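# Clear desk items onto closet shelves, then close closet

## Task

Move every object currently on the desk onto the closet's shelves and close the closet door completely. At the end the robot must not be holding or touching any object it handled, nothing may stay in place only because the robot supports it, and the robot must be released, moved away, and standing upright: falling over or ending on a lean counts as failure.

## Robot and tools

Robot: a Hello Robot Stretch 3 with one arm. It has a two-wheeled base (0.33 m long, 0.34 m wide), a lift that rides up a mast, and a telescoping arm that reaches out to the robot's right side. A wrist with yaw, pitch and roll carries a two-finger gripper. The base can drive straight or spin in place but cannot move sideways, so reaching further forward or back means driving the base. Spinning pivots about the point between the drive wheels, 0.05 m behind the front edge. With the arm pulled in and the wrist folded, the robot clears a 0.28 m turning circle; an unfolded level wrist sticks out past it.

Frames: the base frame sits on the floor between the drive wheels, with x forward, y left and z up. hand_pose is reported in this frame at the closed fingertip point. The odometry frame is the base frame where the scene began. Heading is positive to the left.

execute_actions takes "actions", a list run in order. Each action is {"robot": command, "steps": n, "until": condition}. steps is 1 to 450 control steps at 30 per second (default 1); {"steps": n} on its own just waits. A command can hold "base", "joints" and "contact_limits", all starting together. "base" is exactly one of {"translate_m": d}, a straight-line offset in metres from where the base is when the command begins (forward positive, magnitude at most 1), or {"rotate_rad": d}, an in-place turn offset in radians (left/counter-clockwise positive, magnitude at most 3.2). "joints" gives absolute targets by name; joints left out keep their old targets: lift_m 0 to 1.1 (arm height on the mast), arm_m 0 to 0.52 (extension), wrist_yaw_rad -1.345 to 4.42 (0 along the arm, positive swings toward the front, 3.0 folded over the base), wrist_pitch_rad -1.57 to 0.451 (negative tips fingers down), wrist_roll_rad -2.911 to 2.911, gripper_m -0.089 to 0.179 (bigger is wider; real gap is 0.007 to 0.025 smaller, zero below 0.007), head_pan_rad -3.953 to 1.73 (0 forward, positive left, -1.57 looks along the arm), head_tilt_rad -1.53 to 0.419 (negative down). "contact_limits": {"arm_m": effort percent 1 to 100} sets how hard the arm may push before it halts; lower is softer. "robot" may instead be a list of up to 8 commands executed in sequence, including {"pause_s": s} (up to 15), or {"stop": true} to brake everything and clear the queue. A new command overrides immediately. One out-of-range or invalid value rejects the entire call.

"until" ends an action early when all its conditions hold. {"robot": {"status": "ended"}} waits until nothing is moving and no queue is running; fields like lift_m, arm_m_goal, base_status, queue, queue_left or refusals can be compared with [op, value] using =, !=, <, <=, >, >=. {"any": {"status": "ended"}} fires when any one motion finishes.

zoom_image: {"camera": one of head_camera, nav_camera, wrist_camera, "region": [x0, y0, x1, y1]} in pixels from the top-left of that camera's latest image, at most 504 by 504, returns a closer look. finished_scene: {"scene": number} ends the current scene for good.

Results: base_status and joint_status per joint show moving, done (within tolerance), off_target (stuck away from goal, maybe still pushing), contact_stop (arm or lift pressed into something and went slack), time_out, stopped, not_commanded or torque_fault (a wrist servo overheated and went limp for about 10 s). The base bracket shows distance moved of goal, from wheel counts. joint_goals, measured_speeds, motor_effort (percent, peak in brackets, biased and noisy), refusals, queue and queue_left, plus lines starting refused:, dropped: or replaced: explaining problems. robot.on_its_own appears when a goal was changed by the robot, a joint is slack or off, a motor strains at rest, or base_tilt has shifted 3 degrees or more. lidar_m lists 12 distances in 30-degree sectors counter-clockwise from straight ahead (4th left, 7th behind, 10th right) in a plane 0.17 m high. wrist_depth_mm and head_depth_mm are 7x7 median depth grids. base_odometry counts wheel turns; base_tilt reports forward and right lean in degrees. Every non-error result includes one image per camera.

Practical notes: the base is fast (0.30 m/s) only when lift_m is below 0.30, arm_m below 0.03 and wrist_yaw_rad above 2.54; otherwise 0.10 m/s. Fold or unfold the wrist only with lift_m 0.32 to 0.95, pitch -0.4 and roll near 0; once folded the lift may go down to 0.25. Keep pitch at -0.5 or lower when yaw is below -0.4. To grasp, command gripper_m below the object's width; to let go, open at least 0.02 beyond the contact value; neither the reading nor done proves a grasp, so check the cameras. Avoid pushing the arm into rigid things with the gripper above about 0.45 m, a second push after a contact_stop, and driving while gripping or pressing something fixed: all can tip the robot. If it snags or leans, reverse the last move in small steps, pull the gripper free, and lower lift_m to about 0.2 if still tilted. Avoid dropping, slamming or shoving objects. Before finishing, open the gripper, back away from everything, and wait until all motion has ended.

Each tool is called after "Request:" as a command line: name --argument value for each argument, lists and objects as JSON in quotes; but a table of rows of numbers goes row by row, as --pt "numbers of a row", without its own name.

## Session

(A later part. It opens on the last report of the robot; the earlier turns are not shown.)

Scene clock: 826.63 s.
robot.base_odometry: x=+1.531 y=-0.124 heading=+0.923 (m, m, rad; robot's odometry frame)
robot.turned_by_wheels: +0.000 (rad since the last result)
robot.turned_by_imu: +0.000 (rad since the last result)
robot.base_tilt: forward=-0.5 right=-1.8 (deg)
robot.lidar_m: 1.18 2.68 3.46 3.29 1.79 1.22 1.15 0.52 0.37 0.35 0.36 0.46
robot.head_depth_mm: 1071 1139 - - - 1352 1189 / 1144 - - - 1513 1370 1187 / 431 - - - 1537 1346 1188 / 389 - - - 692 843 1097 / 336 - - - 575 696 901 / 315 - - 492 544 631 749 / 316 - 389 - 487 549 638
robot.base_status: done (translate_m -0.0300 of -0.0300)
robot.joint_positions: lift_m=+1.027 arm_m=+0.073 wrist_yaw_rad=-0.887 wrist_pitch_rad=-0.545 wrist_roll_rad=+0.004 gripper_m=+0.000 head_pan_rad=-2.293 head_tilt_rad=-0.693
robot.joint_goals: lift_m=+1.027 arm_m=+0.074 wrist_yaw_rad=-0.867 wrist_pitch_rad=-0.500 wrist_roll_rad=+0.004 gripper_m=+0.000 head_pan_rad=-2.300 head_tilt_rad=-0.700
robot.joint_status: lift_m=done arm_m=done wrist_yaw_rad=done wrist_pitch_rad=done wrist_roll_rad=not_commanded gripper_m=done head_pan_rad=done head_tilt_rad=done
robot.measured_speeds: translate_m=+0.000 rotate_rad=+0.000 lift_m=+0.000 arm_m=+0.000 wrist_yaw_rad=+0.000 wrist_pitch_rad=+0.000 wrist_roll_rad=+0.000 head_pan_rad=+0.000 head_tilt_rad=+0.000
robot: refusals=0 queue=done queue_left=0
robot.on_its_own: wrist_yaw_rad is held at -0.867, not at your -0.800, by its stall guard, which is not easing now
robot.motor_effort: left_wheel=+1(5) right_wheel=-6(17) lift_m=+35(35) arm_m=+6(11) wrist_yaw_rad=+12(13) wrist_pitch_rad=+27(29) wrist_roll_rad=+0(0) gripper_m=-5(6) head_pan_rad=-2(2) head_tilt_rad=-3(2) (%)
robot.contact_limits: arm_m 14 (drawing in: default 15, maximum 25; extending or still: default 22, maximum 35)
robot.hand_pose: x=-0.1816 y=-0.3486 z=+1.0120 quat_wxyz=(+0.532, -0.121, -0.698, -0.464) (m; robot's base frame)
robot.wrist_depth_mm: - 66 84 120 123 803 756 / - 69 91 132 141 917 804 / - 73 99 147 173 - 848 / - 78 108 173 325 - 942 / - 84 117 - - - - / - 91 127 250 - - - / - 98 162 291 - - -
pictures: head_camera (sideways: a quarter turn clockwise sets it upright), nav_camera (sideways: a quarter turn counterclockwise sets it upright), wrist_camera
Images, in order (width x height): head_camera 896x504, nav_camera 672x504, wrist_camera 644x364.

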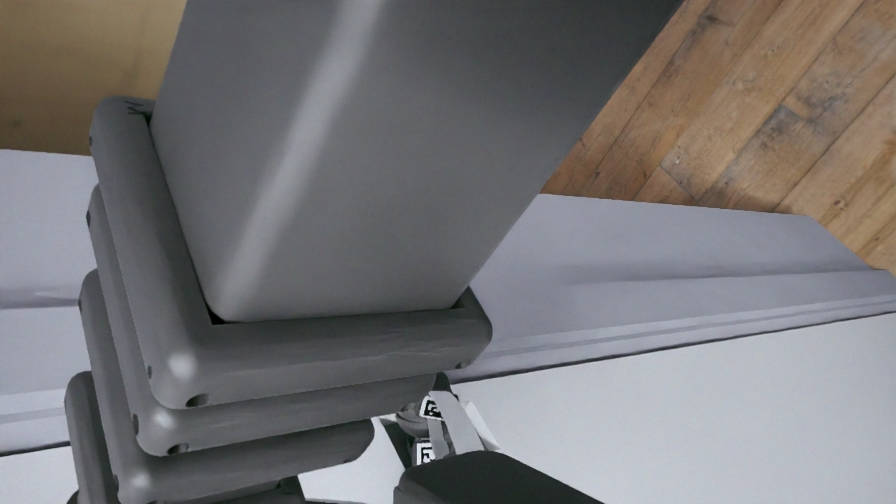

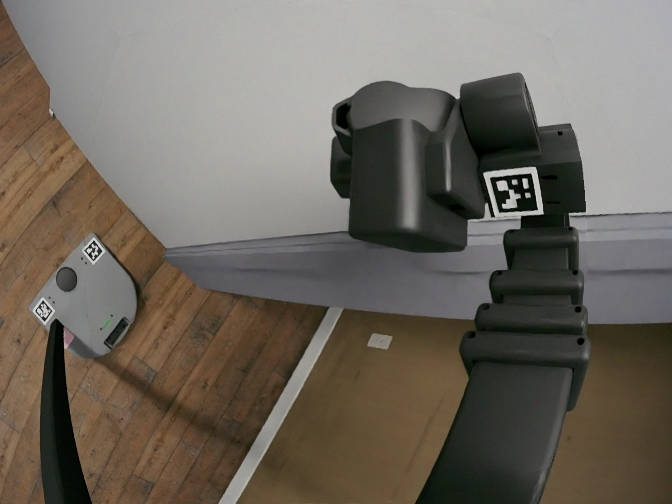

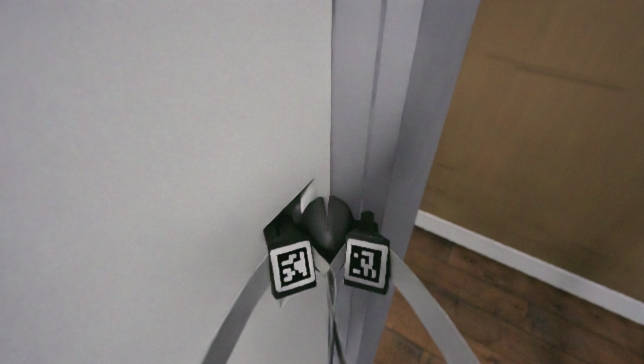

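Request:
execute_actions --actions '[{"robot":{"joints":{"arm_m":0.077},"contact_limits":{"arm_m":14},"base":{"translate_m":-0.03}},"steps":300,"until":{"robot":{"status":"ended"}}}]'

Scene clock: 831.30 s.
robot.base_odometry: x=+1.513 y=-0.148 heading=+0.923 (m, m, rad; robot's odometry frame)
robot.turned_by_wheels: +0.000 (rad since the last result)
robot.turned_by_imu: +0.057 (rad since the last result)
robot.base_tilt: forward=-0.5 right=-1.8 (deg)
robot.lidar_m: 1.31 2.72 3.68 3.30 1.65 1.18 1.13 0.49 0.37 0.35 0.36 0.49
robot.head_depth_mm: 1090 1151 - - - 1359 1195 / 1143 - - - 1527 1382 1182 / 405 - - - 827 1311 1170 / 369 - - - 648 798 1030 / 322 - - - 554 672 856 / 306 - - 478 529 616 742 / 306 - 381 410 476 540 635
robot.base_status: done (translate_m -0.0299 of -0.0300)
robot.joint_positions: lift_m=+1.027 arm_m=+0.076 wrist_yaw_rad=-0.944 wrist_pitch_rad=-0.560 wrist_roll_rad=+0.004 gripper_m=+0.000 head_pan_rad=-2.293 head_tilt_rad=-0.693
robot.joint_goals: lift_m=+1.027 arm_m=+0.077 wrist_yaw_rad=-0.928 wrist_pitch_rad=-0.500 wrist_roll_rad=+0.004 gripper_m=+0.000 head_pan_rad=-2.300 head_tilt_rad=-0.700
robot.joint_status: lift_m=done arm_m=done wrist_yaw_rad=done wrist_pitch_rad=done wrist_roll_rad=not_commanded gripper_m=done head_pan_rad=done head_tilt_rad=done
robot.measured_speeds: translate_m=+0.000 rotate_rad=+0.000 lift_m=+0.000 arm_m=+0.000 wrist_yaw_rad=+0.000 wrist_pitch_rad=+0.000 wrist_roll_rad=+0.000 head_pan_rad=+0.000 head_tilt_rad=+0.000
robot: refusals=0 queue=done queue_left=0
robot.on_its_own: wrist_yaw_rad is held at -0.928, not at your -0.800, by its stall guard, which is not easing now; wrist_pitch_rad is at rest, and its effort (+35) is outside its rest range (-20 to +32)
robot.motor_effort: left_wheel=-2(11) right_wheel=-13(44) lift_m=+32(35) arm_m=+9(11) wrist_yaw_rad=+8(30) wrist_pitch_rad=+35(38) wrist_roll_rad=+0(1) gripper_m=-5(9) head_pan_rad=-3(2) head_tilt_rad=-3(3) (%)
robot.contact_limits: arm_m 14 (drawing in: default 15, maximum 25; extending or still: default 22, maximum 35)
robot.hand_pose: x=-0.1870 y=-0.3406 z=+1.0091 quat_wxyz=(+0.515, -0.136, -0.695, -0.483) (m; robot's base frame)
robot.wrist_depth_mm: - 64 82 114 117 796 715 / - 68 88 128 135 862 800 / - 71 97 144 167 - 846 / - 76 106 165 323 - 946 / - 82 116 - - - - / - 89 123 256 - - - / - 97 162 285 - - -
pictures: head_camera (sideways: a quarter turn clockwise sets it upright), nav_camera (sideways: a quarter turn counterclockwise sets it upright), wrist_camera
Images, in order (width x height): head_camera 896x504, nav_camera 672x504, wrist_camera 644x364.

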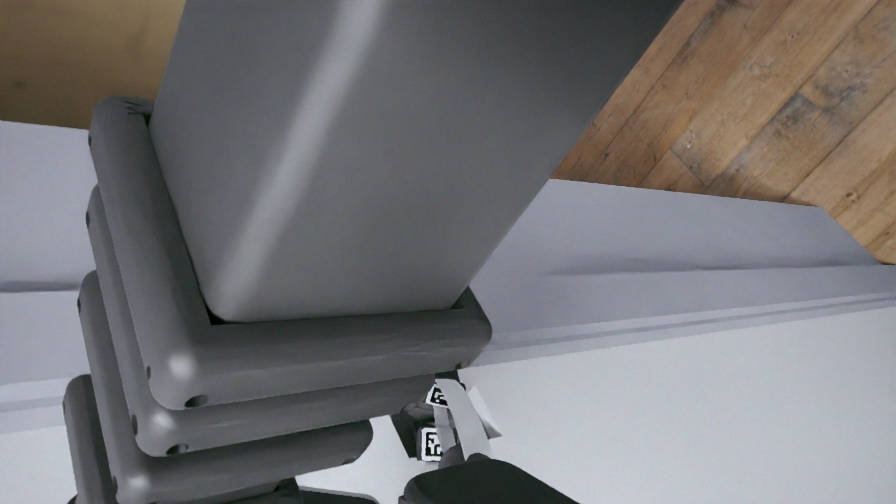

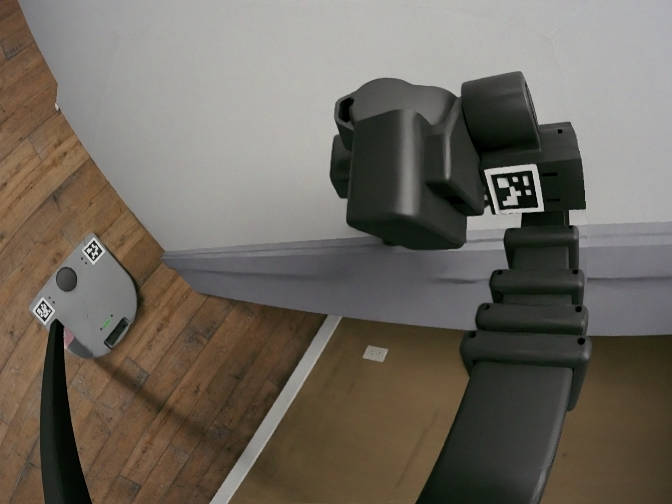

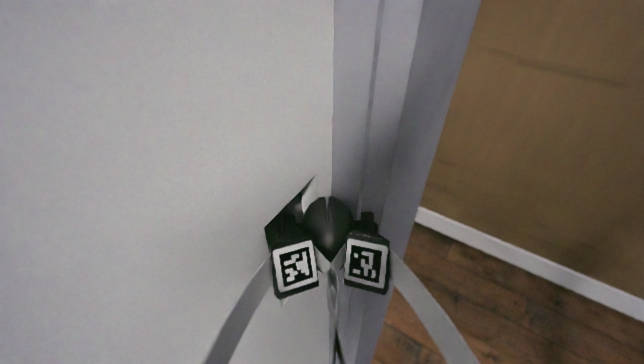

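Request:
execute_actions --actions '[{"robot":[{"base":{"translate_m":0.03}},{"joints":{"arm_m":0.0,"wrist_yaw_rad":-1.0}},{"joints":{"lift_m":0.7,"head_tilt_rad":-0.3,"head_pan_rad":-2.0},"base":{"translate_m":0.15}}],"steps":400,"until":{"robot":{"status":"ended"}}}]'

Scene clock: 840.50 s.
robot.base_odometry: x=+1.621 y=-0.004 heading=+0.923 (m, m, rad; robot's odometry frame)
robot.turned_by_wheels: +0.000 (rad since the last result)
robot.turned_by_imu: +0.002 (rad since the last result)
robot.base_tilt: forward=-0.5 right=-1.8 (deg)
robot.lidar_m: 1.14 2.54 3.43 3.72 1.90 1.37 1.31 0.50 0.36 0.35 0.36 0.48
robot.head_depth_mm: 357 380 406 437 473 517 560 / 338 358 381 408 440 475 517 / 320 339 360 383 410 442 479 / 305 321 341 362 385 412 443 / 291 306 323 341 364 387 414 / 283 292 307 325 344 364 388 / - 283 293 309 325 345 365
robot.base_status: done (translate_m +0.1500 of +0.1500)
robot.joint_positions: lift_m=+0.700 arm_m=+0.000 wrist_yaw_rad=-1.001 wrist_pitch_rad=-0.517 wrist_roll_rad=+0.004 gripper_m=+0.000 head_pan_rad=-2.007 head_tilt_rad=-0.310
robot.joint_goals: lift_m=+0.700 arm_m=+0.000 wrist_yaw_rad=-1.000 wrist_pitch_rad=-0.500 wrist_roll_rad=+0.004 gripper_m=+0.000 head_pan_rad=-2.000 head_tilt_rad=-0.300
robot.joint_status: lift_m=done arm_m=done wrist_yaw_rad=done wrist_pitch_rad=done wrist_roll_rad=not_commanded gripper_m=done head_pan_rad=done head_tilt_rad=done
robot.measured_speeds: translate_m=+0.000 rotate_rad=+0.000 lift_m=+0.000 arm_m=+0.000 wrist_yaw_rad=+0.000 wrist_pitch_rad=+0.000 wrist_roll_rad=+0.000 head_pan_rad=+0.000 head_tilt_rad=+0.000
robot: refusals=0 queue=done queue_left=0
robot.motor_effort: left_wheel=-2(11) right_wheel=+0(22) lift_m=+17(33) arm_m=-2(8) wrist_yaw_rad=-1(23) wrist_pitch_rad=+10(35) wrist_roll_rad=+0(0) gripper_m=-3(7) head_pan_rad=+2(19) head_tilt_rad=+4(21) (%)
robot.hand_pose: x=-0.1990 y=-0.2589 z=+0.6916 quat_wxyz=(+0.512, -0.170, -0.687, -0.487) (m; robot's base frame)
robot.wrist_depth_mm: 114 134 177 261 430 951 870 / 119 141 190 287 - - 897 / 125 149 204 320 - - - / 131 158 220 362 - - - / 138 167 234 - - - - / 142 179 242 525 900 863 865 / 151 191 315 569 780 777 776
pictures: head_camera (sideways: a quarter turn clockwise sets it upright), nav_camera (sideways: a quarter turn counterclockwise sets it upright), wrist_camera
Images, in order (width x height): head_camera 896x504, nav_camera 672x504, wrist_camera 644x364.

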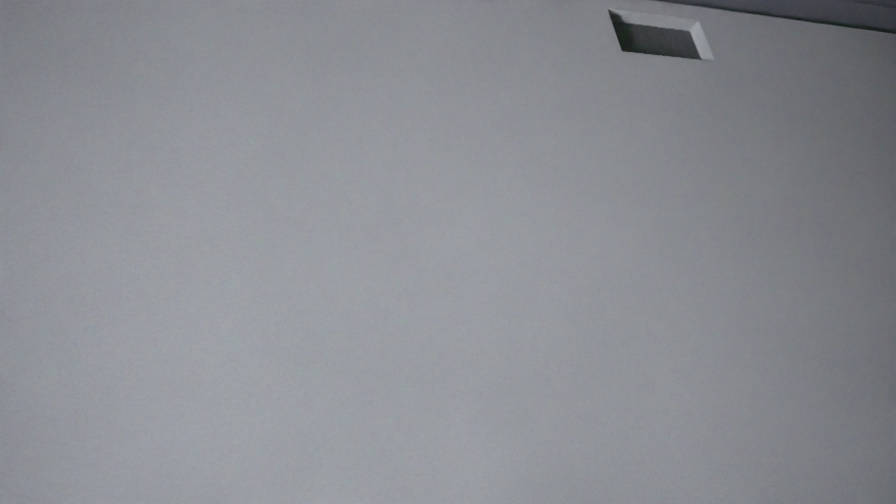

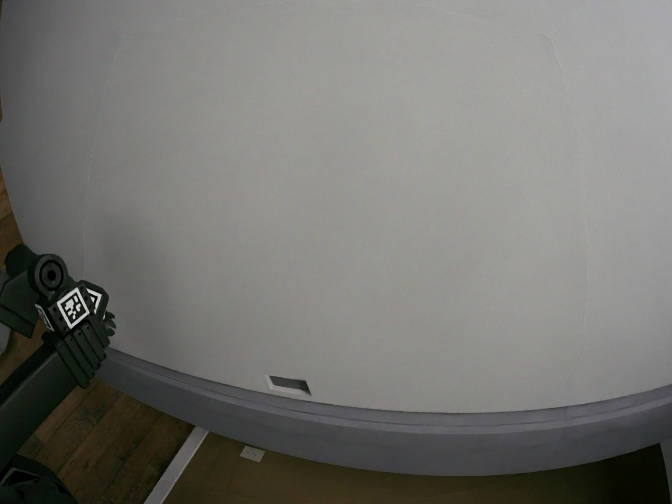

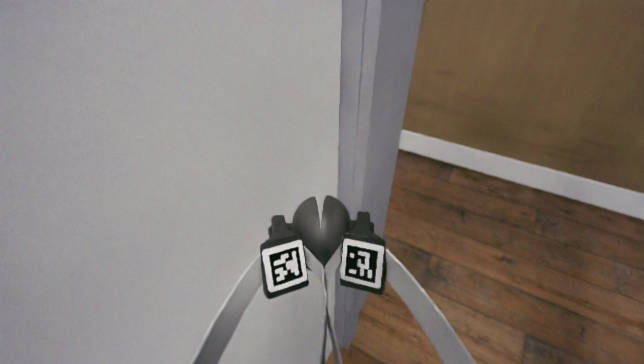

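Request:
execute_actions --actions '[{"robot":{"base":{"translate_m":-0.28},"joints":{"head_pan_rad":-1.45,"head_tilt_rad":-0.5}},"steps":400,"until":{"robot":{"status":"ended"}}}]'

Scene clock: 847.97 s.
robot.base_odometry: x=+1.452 y=-0.227 heading=+0.923 (m, m, rad; robot's odometry frame)
robot.turned_by_wheels: +0.000 (rad since the last result)
robot.turned_by_imu: -0.002 (rad since the last result)
robot.base_tilt: forward=-0.5 right=-1.7 (deg)
robot.lidar_m: 1.40 2.82 3.81 3.32 1.50 1.08 1.03 1.07 0.35 0.35 0.36 0.49
robot.head_depth_mm: - 287 309 340 377 427 466 / - 289 312 343 382 429 490 / - 289 314 345 384 434 497 / - 290 316 349 388 438 503 / - 292 318 351 392 442 510 / - 293 321 353 395 448 516 / - 295 324 357 399 453 522
robot.base_status: done (translate_m -0.2800 of -0.2800)
robot.joint_positions: lift_m=+0.700 arm_m=+0.000 wrist_yaw_rad=-1.001 wrist_pitch_rad=-0.517 wrist_roll_rad=+0.004 gripper_m=+0.000 head_pan_rad=-1.457 head_tilt_rad=-0.493
robot.joint_goals: lift_m=+0.700 arm_m=+0.000 wrist_yaw_rad=-1.000 wrist_pitch_rad=-0.500 wrist_roll_rad=+0.004 gripper_m=+0.000 head_pan_rad=-1.450 head_tilt_rad=-0.500
robot.joint_status: lift_m=done arm_m=done wrist_yaw_rad=done wrist_pitch_rad=done wrist_roll_rad=not_commanded gripper_m=done head_pan_rad=done head_tilt_rad=done
robot.measured_speeds: translate_m=+0.000 rotate_rad=+0.000 lift_m=+0.000 arm_m=+0.000 wrist_yaw_rad=+0.000 wrist_pitch_rad=+0.000 wrist_roll_rad=+0.000 head_pan_rad=+0.000 head_tilt_rad=+0.000
robot: refusals=0 queue=done queue_left=0
robot.motor_effort: left_wheel=-1(6) right_wheel=+0(4) lift_m=+18(17) arm_m=-2(3) wrist_yaw_rad=-1(0) wrist_pitch_rad=+10(10) wrist_roll_rad=+0(0) gripper_m=-4(3) head_pan_rad=+3(23) head_tilt_rad=-3(14) (%)
robot.hand_pose: x=-0.1990 y=-0.2589 z=+0.6916 quat_wxyz=(+0.512, -0.170, -0.687, -0.487) (m; robot's base frame)
robot.wrist_depth_mm: 96 124 164 935 841 729 657 / 100 120 176 964 907 798 704 / 104 123 188 - - 843 763 / 108 131 206 - - 970 834 / 116 139 219 - - - 883 / 227 149 201 484 881 890 855 / 157 183 277 517 788 782 766
pictures: head_camera (sideways: a quarter turn clockwise sets it upright), nav_camera (sideways: a quarter turn counterclockwise sets it upright), wrist_camera
Images, in order (width x height): head_camera 896x504, nav_camera 672x504, wrist_camera 644x364.

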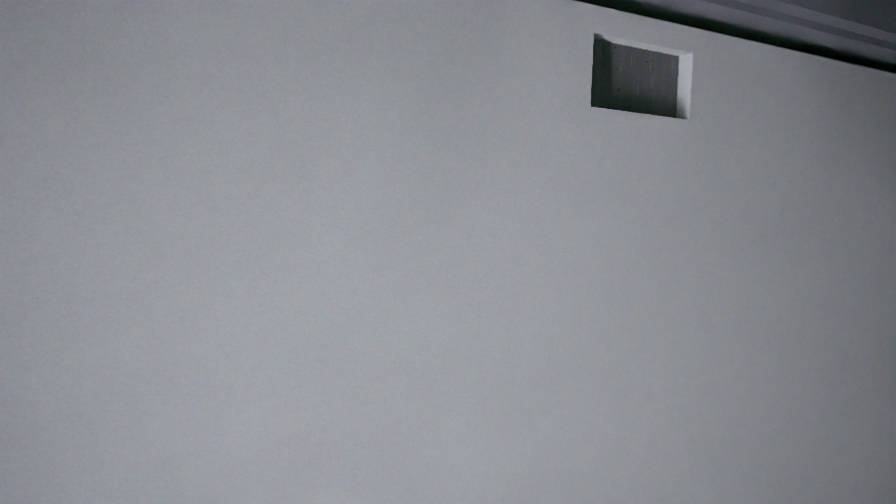

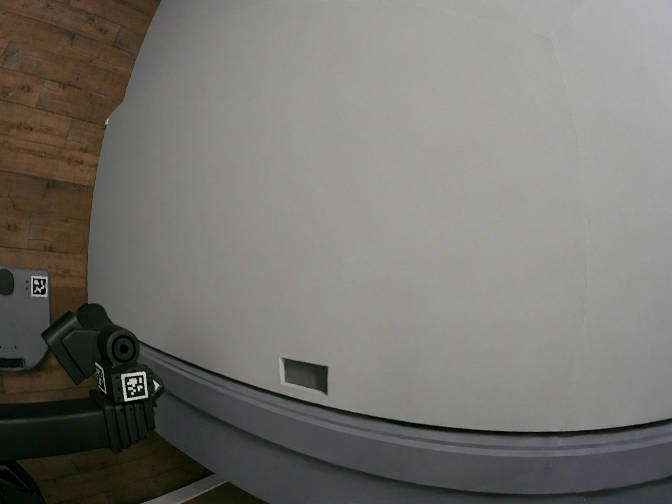

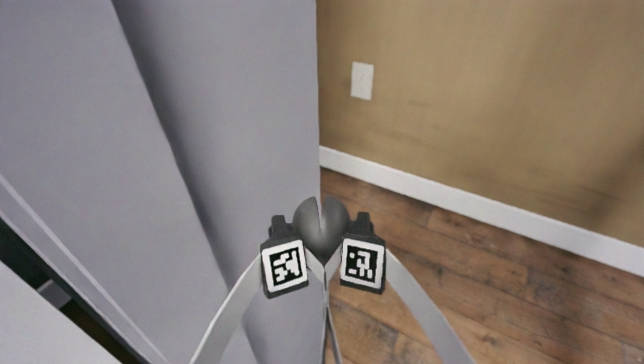

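Request:
execute_actions --actions '[{"robot":[{"base":{"translate_m":0.2},"joints":{"lift_m":1.022}},{"base":{"rotate_rad":-0.04}},{"joints":{"wrist_yaw_rad":0.8}},{"base":{"translate_m":-0.24}}],"steps":450,"until":{"robot":{"status":"ended"}}}]'

Scene clock: 871.97 s.
robot.base_odometry: x=+1.421 y=-0.253 heading=+0.883 (m, m, rad; robot's odometry frame)
robot.turned_by_wheels: -0.040 (rad since the last result)
robot.turned_by_imu: -0.326 (rad since the last result)
robot.base_tilt: forward=-0.6 right=-1.7 (deg)
robot.lidar_m: 0.77 2.81 3.11 3.23 2.27 1.19 0.97 0.96 1.06 0.41 0.44 0.49
robot.head_depth_mm: 366 400 446 1394 - - - / 356 388 427 465 - - - / 348 378 414 458 511 558 - / 331 359 393 433 491 - - / 318 348 382 423 - - 662 / 341 372 402 437 - - 629 / 331 357 387 424 468 535 592
robot.base_status: done (translate_m -0.2400 of -0.2400)
robot.joint_positions: lift_m=+1.022 arm_m=+0.000 wrist_yaw_rad=+0.798 wrist_pitch_rad=-0.518 wrist_roll_rad=+0.008 gripper_m=+0.000 head_pan_rad=-1.457 head_tilt_rad=-0.495
robot.joint_goals: lift_m=+1.022 arm_m=+0.000 wrist_yaw_rad=+0.800 wrist_pitch_rad=-0.500 wrist_roll_rad=+0.008 gripper_m=+0.000 head_pan_rad=-1.450 head_tilt_rad=-0.500
robot.joint_status: lift_m=done arm_m=done wrist_yaw_rad=done wrist_pitch_rad=done wrist_roll_rad=not_commanded gripper_m=done head_pan_rad=done head_tilt_rad=done
robot.measured_speeds: translate_m=+0.000 rotate_rad=+0.000 lift_m=+0.000 arm_m=+0.000 wrist_yaw_rad=+0.000 wrist_pitch_rad=+0.000 wrist_roll_rad=+0.000 head_pan_rad=+0.000 head_tilt_rad=+0.000
robot: refusals=0 queue=done queue_left=0
robot.motor_effort: left_wheel=+3(11) right_wheel=-4(32) lift_m=+36(45) arm_m=+2(7) wrist_yaw_rad=+1(49) wrist_pitch_rad=+10(32) wrist_roll_rad=-1(2) gripper_m=-3(10) head_pan_rad=+2(2) head_tilt_rad=-2(2) (%)
robot.hand_pose: x=+0.1293 y=-0.2920 z=+1.0127 quat_wxyz=(+0.698, +0.433, -0.562, +0.097) (m; robot's base frame)
robot.wrist_depth_mm: 343 290 252 221 196 179 137 / 402 337 282 247 214 191 149 / 503 391 326 277 246 187 165 / 716 491 385 312 280 202 185 / - 637 470 - 310 228 210 / - 930 606 475 338 264 239 / - - 818 562 432 312 269
pictures: head_camera (sideways: a quarter turn clockwise sets it upright), nav_camera (sideways: a quarter turn counterclockwise sets it upright), wrist_camera
Images, in order (width x height): head_camera 896x504, nav_camera 672x504, wrist_camera 644x364.

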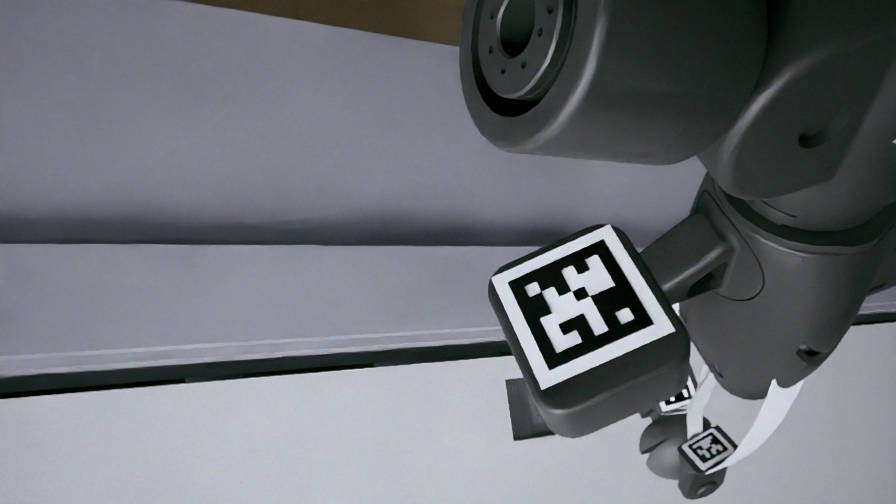

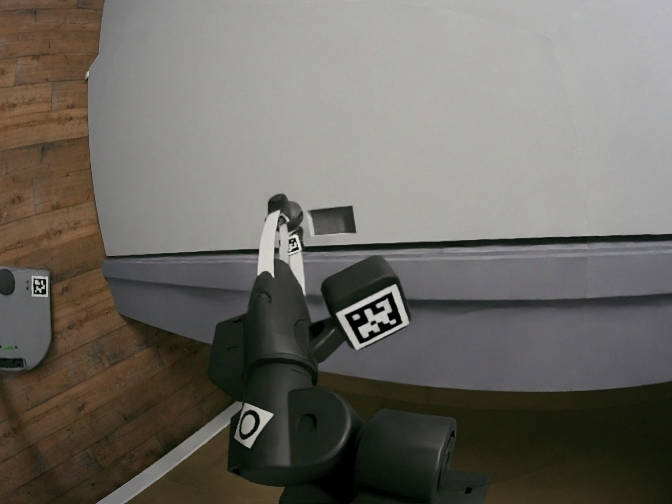

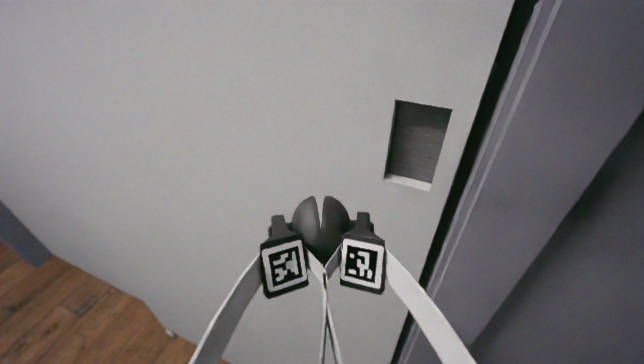

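Request:
execute_actions --actions '[{"robot":[{"base":{"translate_m":-0.06},"joints":{"lift_m":1.03}},{"joints":{"arm_m":0.03},"contact_limits":{"arm_m":9}}],"steps":450,"until":{"robot":{"status":"ended"}}}]'

Scene clock: 879.97 s.
robot.base_odometry: x=+1.382 y=-0.300 heading=+0.883 (m, m, rad; robot's odometry frame)
robot.turned_by_wheels: +0.000 (rad since the last result)
robot.turned_by_imu: +0.000 (rad since the last result)
robot.base_tilt: forward=-0.5 right=-1.7 (deg)
robot.lidar_m: 0.80 2.87 3.16 3.23 2.13 1.11 0.91 0.91 1.00 0.43 0.43 0.51
robot.head_depth_mm: 1094 1200 1308 - - - 1242 / 379 421 1246 - - - 1258 / 366 399 437 483 531 - 761 / 357 388 425 460 - - 700 / 349 378 409 439 - - 632 / 331 356 387 419 475 564 640 / 328 362 407 451 495 552 618
robot.base_status: done (translate_m -0.0600 of -0.0600)
robot.joint_positions: lift_m=+1.030 arm_m=+0.030 wrist_yaw_rad=+0.798 wrist_pitch_rad=-0.517 wrist_roll_rad=+0.008 gripper_m=+0.000 head_pan_rad=-1.457 head_tilt_rad=-0.495
robot.joint_goals: lift_m=+1.030 arm_m=+0.030 wrist_yaw_rad=+0.800 wrist_pitch_rad=-0.500 wrist_roll_rad=+0.008 gripper_m=+0.000 head_pan_rad=-1.450 head_tilt_rad=-0.500
robot.joint_status: lift_m=done arm_m=done wrist_yaw_rad=done wrist_pitch_rad=done wrist_roll_rad=not_commanded gripper_m=done head_pan_rad=done head_tilt_rad=done
robot.measured_speeds: translate_m=+0.000 rotate_rad=+0.000 lift_m=+0.000 arm_m=+0.000 wrist_yaw_rad=+0.000 wrist_pitch_rad=+0.000 wrist_roll_rad=+0.000 head_pan_rad=+0.000 head_tilt_rad=+0.000
robot: refusals=0 queue=done queue_left=0
robot.motor_effort: left_wheel=+3(6) right_wheel=-4(7) lift_m=+42(46) arm_m=+4(3) wrist_yaw_rad=+1(0) wrist_pitch_rad=+10(11) wrist_roll_rad=-1(1) gripper_m=-2(2) head_pan_rad=+3(2) head_tilt_rad=-2(2) (%)
robot.contact_limits: arm_m 9 (drawing in: default 15, maximum 25; extending or still: default 22, maximum 35)
robot.hand_pose: x=+0.1294 y=-0.3219 z=+1.0206 quat_wxyz=(+0.698, +0.433, -0.562, +0.097) (m; robot's base frame)
robot.wrist_depth_mm: 323 275 240 210 164 149 142 / 389 317 271 235 178 165 154 / 477 380 312 270 196 184 169 / 621 466 369 303 221 205 185 / - 622 454 - 256 232 203 / - 850 599 453 306 266 230 / - - 761 529 383 310 276
pictures: head_camera (sideways: a quarter turn clockwise sets it upright), nav_camera (sideways: a quarter turn counterclockwise sets it upright), wrist_camera
Images, in order (width x height): head_camera 896x504, nav_camera 672x504, wrist_camera 644x364.

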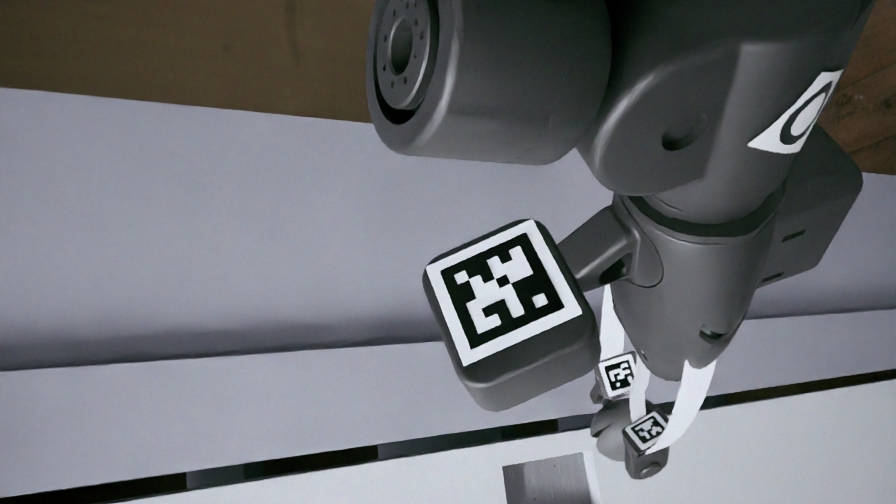

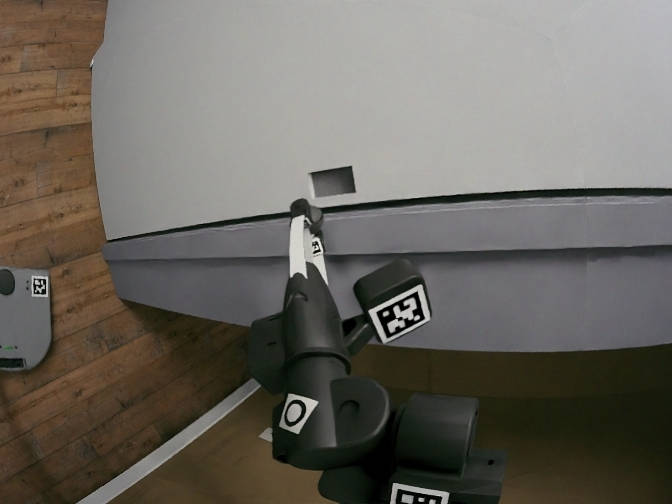

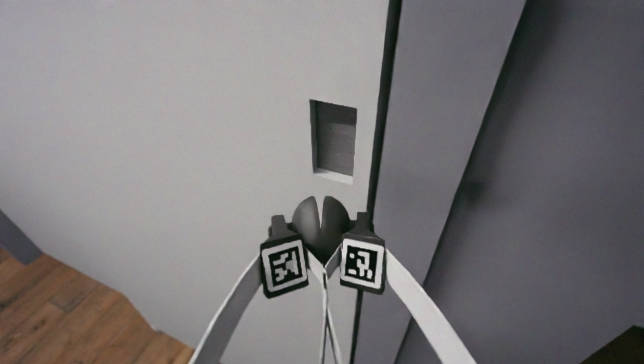

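Request:
execute_actions --actions '[{"robot":[{"base":{"translate_m":0.04}},{"joints":{"arm_m":0.12},"contact_limits":{"arm_m":9}}],"steps":450,"until":{"robot":{"status":"ended"}}}]'

Scene clock: 886.53 s.
robot.base_odometry: x=+1.408 y=-0.269 heading=+0.883 (m, m, rad; robot's odometry frame)
robot.turned_by_wheels: +0.000 (rad since the last result)
robot.turned_by_imu: -0.001 (rad since the last result)
robot.base_tilt: forward=-0.8 right=-2.0 (deg)
robot.lidar_m: 0.78 2.83 3.12 3.23 2.23 1.16 0.95 0.94 1.04 0.42 0.42 0.49
robot.head_depth_mm: 394 1163 - - 1710 1583 1324 / 371 406 - - - 1503 1289 / 363 394 426 464 - 604 697 / 354 384 416 - - 573 657 / 335 360 390 444 495 541 633 / 332 368 409 457 516 564 633 / 346 371 403 439 487 540 608
robot.base_status: done (translate_m +0.0400 of +0.0400)
robot.joint_positions: lift_m=+1.030 arm_m=+0.119 wrist_yaw_rad=+0.831 wrist_pitch_rad=-0.539 wrist_roll_rad=+0.008 gripper_m=+0.000 head_pan_rad=-1.457 head_tilt_rad=-0.495
robot.joint_goals: lift_m=+1.030 arm_m=+0.120 wrist_yaw_rad=+0.800 wrist_pitch_rad=-0.500 wrist_roll_rad=+0.008 gripper_m=+0.000 head_pan_rad=-1.450 head_tilt_rad=-0.500
robot.joint_status: lift_m=done arm_m=done wrist_yaw_rad=done wrist_pitch_rad=done wrist_roll_rad=not_commanded gripper_m=done head_pan_rad=done head_tilt_rad=done
robot.measured_speeds: translate_m=+0.000 rotate_rad=+0.000 lift_m=+0.000 arm_m=+0.000 wrist_yaw_rad=+0.000 wrist_pitch_rad=+0.000 wrist_roll_rad=+0.000 head_pan_rad=+0.000 head_tilt_rad=+0.000
robot: refusals=0 queue=done queue_left=0
robot.on_its_own: wrist_yaw_rad is at rest, and its effort (-20) is outside its rest range (-12 to +12)
robot.motor_effort: left_wheel=+4(8) right_wheel=-1(4) lift_m=+38(42) arm_m=+9(9) wrist_yaw_rad=-20(21) wrist_pitch_rad=+23(24) wrist_roll_rad=-1(1) gripper_m=-7(7) head_pan_rad=+3(2) head_tilt_rad=-2(2) (%)
robot.contact_limits: arm_m 9 (drawing in: default 15, maximum 25; extending or still: default 22, maximum 35)
robot.hand_pose: x=+0.1318 y=-0.4039 z=+1.0161 quat_wxyz=(+0.698, +0.448, -0.550, +0.101) (m; robot's base frame)
robot.wrist_depth_mm: 206 174 147 127 84 75 70 / 247 204 166 141 93 82 80 / 318 245 194 161 103 90 91 / 431 305 229 196 116 104 101 / 707 408 295 - 133 121 112 / - 620 391 279 151 145 125 / - - 504 343 198 172 143
pictures: head_camera (sideways: a quarter turn clockwise sets it upright), nav_camera (sideways: a quarter turn counterclockwise sets it upright), wrist_camera
Images, in order (width x height): head_camera 896x504, nav_camera 672x504, wrist_camera 644x364.

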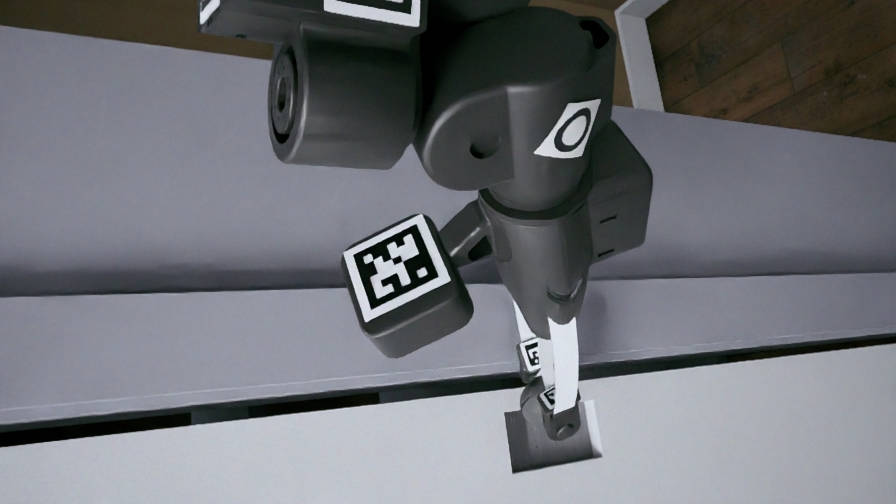

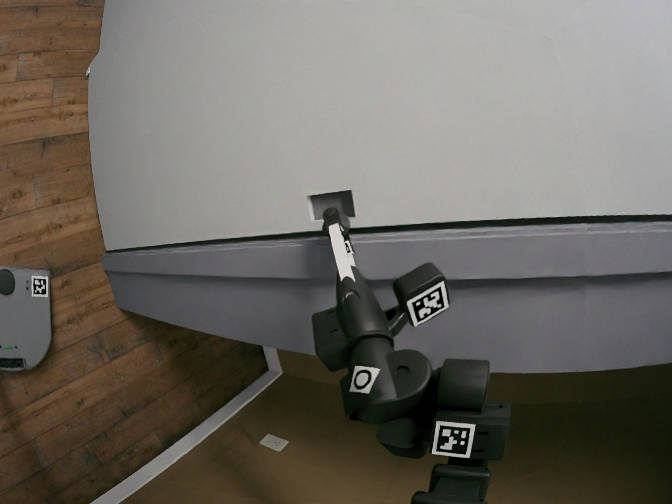

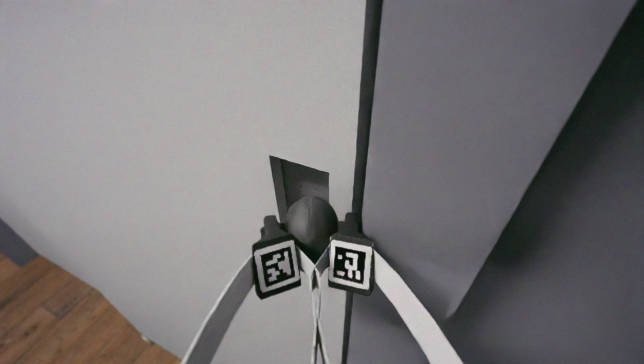

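Request:
execute_actions --actions '[{"robot":[{"joints":{"arm_m":0.09}},{"base":{"translate_m":0.03}},{"joints":{"arm_m":0.15},"contact_limits":{"arm_m":10}}],"steps":450,"until":{"robot":{"status":"ended"}}}]'

Scene clock: 894.03 s.
robot.base_odometry: x=+1.427 y=-0.246 heading=+0.883 (m, m, rad; robot's odometry frame)
robot.turned_by_wheels: +0.000 (rad since the last result)
robot.turned_by_imu: -0.018 (rad since the last result)
robot.base_tilt: forward=-0.8 right=-2.2 (deg)
robot.lidar_m: 0.75 2.81 3.08 3.25 2.38 1.21 0.98 0.97 1.06 0.41 0.44 0.48
robot.head_depth_mm: 378 406 - - 1679 1585 1328 / 367 400 - - 559 632 1266 / 357 389 424 - - 593 684 / 344 372 406 - 503 557 640 / 327 353 384 439 491 553 631 / 345 378 412 449 506 548 621 / 337 363 394 431 474 528 595
robot.base_status: done (translate_m +0.0300 of +0.0300)
robot.joint_positions: lift_m=+1.030 arm_m=+0.149 wrist_yaw_rad=+0.943 wrist_pitch_rad=-0.582 wrist_roll_rad=+0.008 gripper_m=+0.000 head_pan_rad=-1.457 head_tilt_rad=-0.495
robot.joint_goals: lift_m=+1.030 arm_m=+0.150 wrist_yaw_rad=+0.898 wrist_pitch_rad=-0.500 wrist_roll_rad=+0.008 gripper_m=+0.000 head_pan_rad=-1.450 head_tilt_rad=-0.500
robot.joint_status: lift_m=done arm_m=done wrist_yaw_rad=done wrist_pitch_rad=done wrist_roll_rad=not_commanded gripper_m=done head_pan_rad=done head_tilt_rad=done
robot.measured_speeds: translate_m=+0.000 rotate_rad=+0.000 lift_m=+0.000 arm_m=+0.000 wrist_yaw_rad=+0.000 wrist_pitch_rad=+0.000 wrist_roll_rad=+0.000 head_pan_rad=+0.000 head_tilt_rad=+0.000
robot: refusals=0 queue=done queue_left=0
robot.on_its_own: wrist_yaw_rad is held at +0.898, not at your +0.800, by its stall guard, which is still easing; wrist_pitch_rad is at rest, and its effort (+49) is outside its rest range (-20 to +32)
robot.motor_effort: left_wheel=+5(9) right_wheel=+0(16) lift_m=+36(38) arm_m=+10(7) wrist_yaw_rad=-29(30) wrist_pitch_rad=+49(49) wrist_roll_rad=-1(2) gripper_m=-9(9) head_pan_rad=+1(4) head_tilt_rad=-2(2) (%)
robot.contact_limits: arm_m 10 (drawing in: default 15, maximum 25; extending or still: default 22, maximum 35)
robot.hand_pose: x=+0.1410 y=-0.4117 z=+1.0074 quat_wxyz=(+0.694, +0.489, -0.514, +0.125) (m; robot's base frame)
robot.wrist_depth_mm: 203 160 127 106 94 53 47 / 262 193 147 119 104 57 50 / 397 242 174 136 115 63 55 / - 321 214 166 109 70 60 / - 493 289 - 100 79 66 / - - 437 251 112 90 76 / - - 586 322 148 106 97
pictures: head_camera (sideways: a quarter turn clockwise sets it upright), nav_camera (sideways: a quarter turn counterclockwise sets it upright), wrist_camera
Images, in order (width x height): head_camera 896x504, nav_camera 672x504, wrist_camera 644x364.

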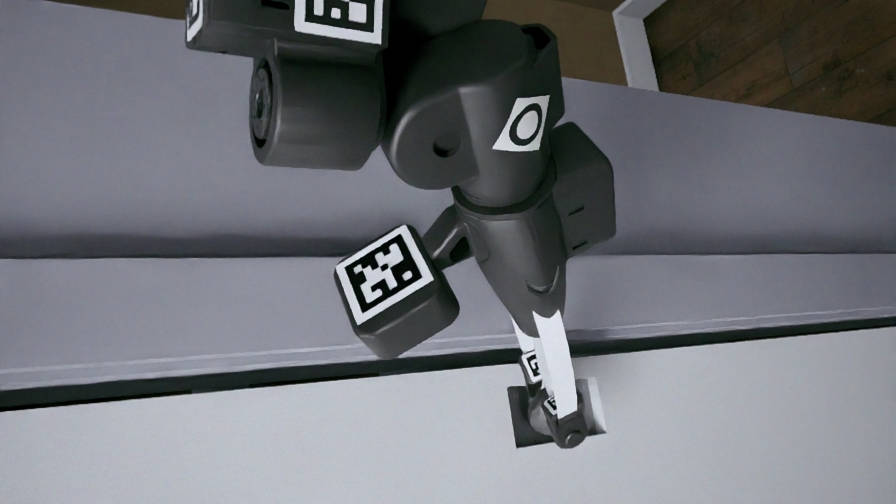

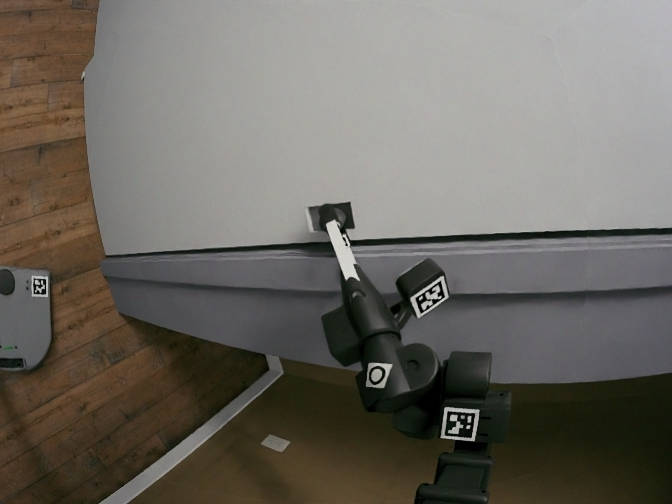

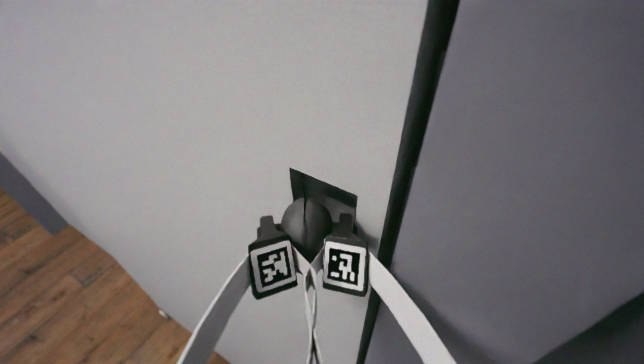

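Request:
execute_actions --actions '[{"robot":{"joints":{"arm_m":0.135,"wrist_yaw_rad":0.7}},"steps":100,"until":{"robot":{"status":"ended"}}}]'

Scene clock: 898.73 s.
robot.base_odometry: x=+1.427 y=-0.246 heading=+0.883 (m, m, rad; robot's odometry frame)
robot.turned_by_wheels: +0.000 (rad since the last result)
robot.turned_by_imu: +0.040 (rad since the last result)
robot.base_tilt: forward=-0.8 right=-2.2 (deg)
robot.lidar_m: 0.79 2.80 3.13 3.26 2.20 1.17 0.98 0.98 1.08 0.41 0.44 0.49
robot.head_depth_mm: 367 394 - - 1615 1581 1311 / 359 390 - - 552 605 704 / 350 381 413 445 - 579 671 / 330 358 385 - 490 542 621 / 335 364 401 449 513 561 645 / 343 370 403 442 498 548 620 / 336 362 393 430 474 528 596
robot.base_status: done (translate_m +0.0300 of +0.0300)
robot.joint_positions: lift_m=+1.030 arm_m=+0.134 wrist_yaw_rad=+0.745 wrist_pitch_rad=-0.580 wrist_roll_rad=+0.009 gripper_m=+0.000 head_pan_rad=-1.457 head_tilt_rad=-0.496
robot.joint_goals: lift_m=+1.030 arm_m=+0.135 wrist_yaw_rad=+0.700 wrist_pitch_rad=-0.500 wrist_roll_rad=+0.009 gripper_m=+0.000 head_pan_rad=-1.450 head_tilt_rad=-0.500
robot.joint_status: lift_m=done arm_m=done wrist_yaw_rad=off_target wrist_pitch_rad=done wrist_roll_rad=not_commanded gripper_m=done head_pan_rad=done head_tilt_rad=done
robot.measured_speeds: translate_m=+0.000 rotate_rad=+0.000 lift_m=+0.000 arm_m=+0.000 wrist_yaw_rad=+0.000 wrist_pitch_rad=+0.000 wrist_roll_rad=+0.000 head_pan_rad=+0.000 head_tilt_rad=+0.000
robot: refusals=0 queue=dropped queue_left=0
robot.motor_effort: left_wheel=+3(18) right_wheel=-2(33) lift_m=+35(37) arm_m=+6(12) wrist_yaw_rad=-29(57) wrist_pitch_rad=+47(62) wrist_roll_rad=-2(2) gripper_m=-8(14) head_pan_rad=+3(3) head_tilt_rad=-1(3) (%)
robot.hand_pose: x=+0.1148 y=-0.4272 z=+1.0078 quat_wxyz=(+0.703, +0.435, -0.560, +0.056) (m; robot's base frame)
robot.wrist_depth_mm: 140 124 108 96 85 52 47 / 169 145 124 108 93 57 52 / 211 175 145 123 87 63 57 / 288 218 173 144 84 71 63 / 438 291 220 - 96 81 71 / - 448 306 231 110 95 92 / - 919 420 291 146 116 115
pictures: head_camera (sideways: a quarter turn clockwise sets it upright), nav_camera (sideways: a quarter turn counterclockwise sets it upright), wrist_camera
Images, in order (width x height): head_camera 896x504, nav_camera 672x504, wrist_camera 644x364.

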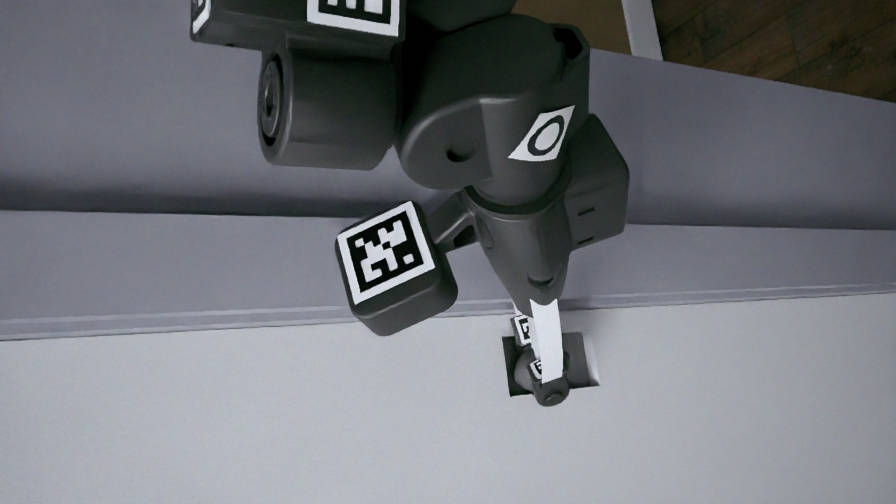

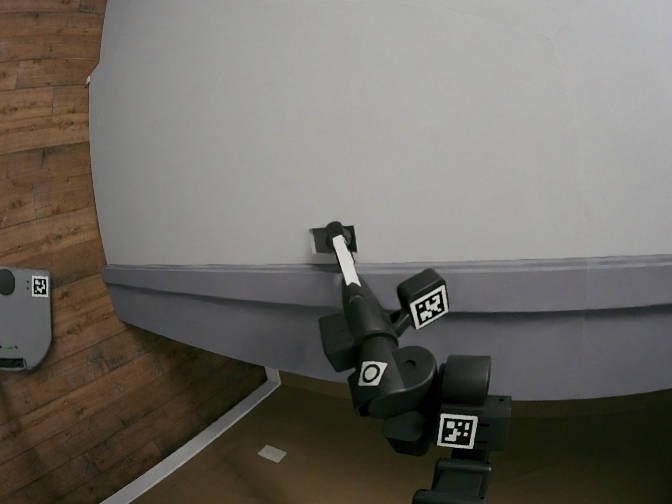

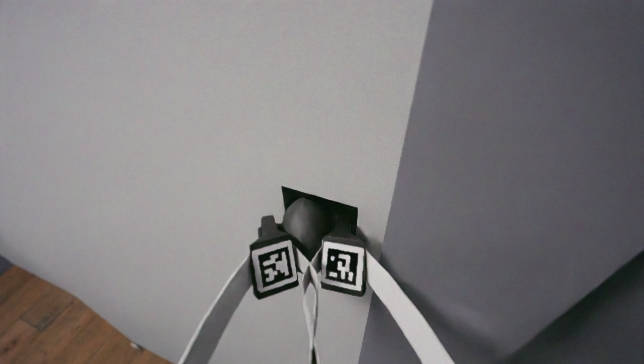

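Gap is gone. Release carefully: set yaw to neutral and retract.

Request:
execute_actions --actions '[{"robot":[{"joints":{"wrist_yaw_rad":0.73,"arm_m":0.11}},{"joints":{"arm_m":0.0}}],"steps":200,"until":{"robot":{"status":"ended"}}},{"robot":{"joints":{"arm_m":0.0}},"steps":200,"until":{"robot":{"status":"ended"}}}]'

Scene clock: 907.70 s.
robot.base_odometry: x=+1.427 y=-0.246 heading=+0.883 (m, m, rad; robot's odometry frame)
robot.turned_by_wheels: +0.000 (rad since the last result)
robot.turned_by_imu: -0.031 (rad since the last result)
robot.base_tilt: forward=-0.6 right=-1.7 (deg)
robot.lidar_m: 0.74 2.80 3.09 3.22 2.34 1.20 0.97 0.97 1.07 0.41 0.44 0.48
robot.head_depth_mm: 365 399 447 929 - - - / 356 387 427 459 - - - / 345 376 412 457 511 - - / 329 357 391 427 - - - / 318 345 383 414 - - 636 / 335 362 394 431 479 540 609 / 326 352 383 419 460 522 580
robot.base_status: done (translate_m +0.0300 of +0.0300)
robot.joint_positions: lift_m=+1.030 arm_m=+0.000 wrist_yaw_rad=+0.732 wrist_pitch_rad=-0.517 wrist_roll_rad=+0.009 gripper_m=+0.000 head_pan_rad=-1.457 head_tilt_rad=-0.496
robot.joint_goals: lift_m=+1.030 arm_m=+0.000 wrist_yaw_rad=+0.730 wrist_pitch_rad=-0.500 wrist_roll_rad=+0.009 gripper_m=+0.000 head_pan_rad=-1.450 head_tilt_rad=-0.500
robot.joint_status: lift_m=done arm_m=done wrist_yaw_rad=off_target wrist_pitch_rad=done wrist_roll_rad=not_commanded gripper_m=done head_pan_rad=done head_tilt_rad=done
robot.measured_speeds: translate_m=+0.000 rotate_rad=+0.000 lift_m=+0.000 arm_m=+0.000 wrist_yaw_rad=+0.000 wrist_pitch_rad=+0.000 wrist_roll_rad=+0.000 head_pan_rad=+0.000 head_tilt_rad=+0.000
robot: refusals=0 queue=done queue_left=0
robot.motor_effort: left_wheel=+1(10) right_wheel=-2(23) lift_m=+36(36) arm_m=-1(5) wrist_yaw_rad=-3(32) wrist_pitch_rad=+10(47) wrist_roll_rad=-2(2) gripper_m=-3(9) head_pan_rad=+2(2) head_tilt_rad=-2(2) (%)
robot.hand_pose: x=+0.1194 y=-0.3023 z=+1.0209 quat_wxyz=(+0.701, +0.414, -0.576, +0.074) (m; robot's base frame)
robot.wrist_depth_mm: 281 254 225 205 185 154 136 / 333 291 256 229 206 164 150 / 391 339 290 256 236 179 169 / 499 409 341 295 264 198 191 / 699 512 417 - 284 229 216 / - 707 536 427 298 268 243 / - - 687 518 391 318 279
pictures: head_camera (sideways: a quarter turn clockwise sets it upright), nav_camera (sideways: a quarter turn counterclockwise sets it upright), wrist_camera
dropped: robot: command 0 of its queue: wrist_yaw_rad: off_target
Images, in order (width x height): head_camera 896x504, nav_camera 672x504, wrist_camera 644x364.

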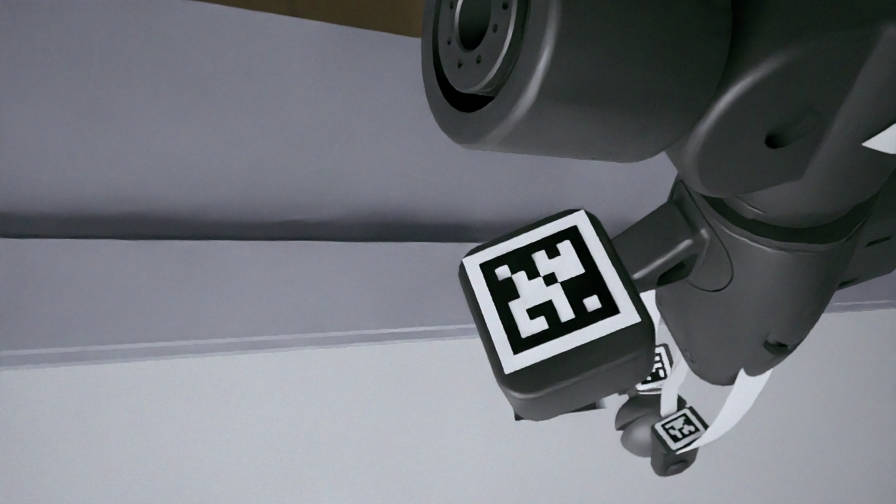

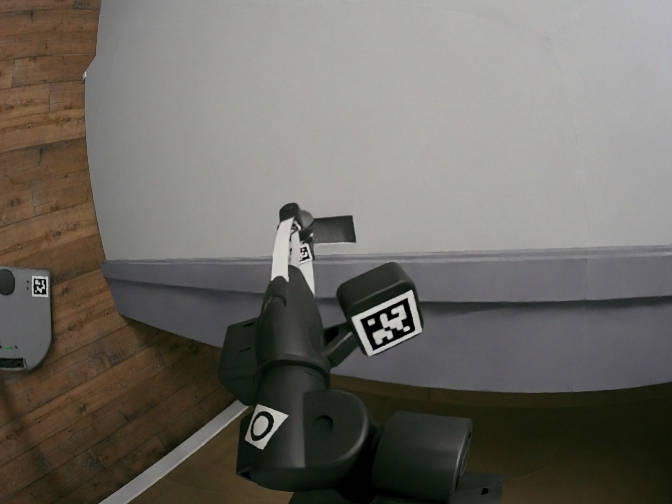

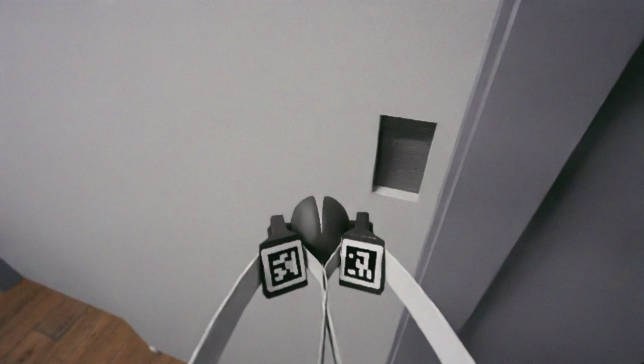

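Closed and clear. (Left door untouched, presumably shut.)

Request:
finished_scene --scene 1

The scene is finished: the task was done.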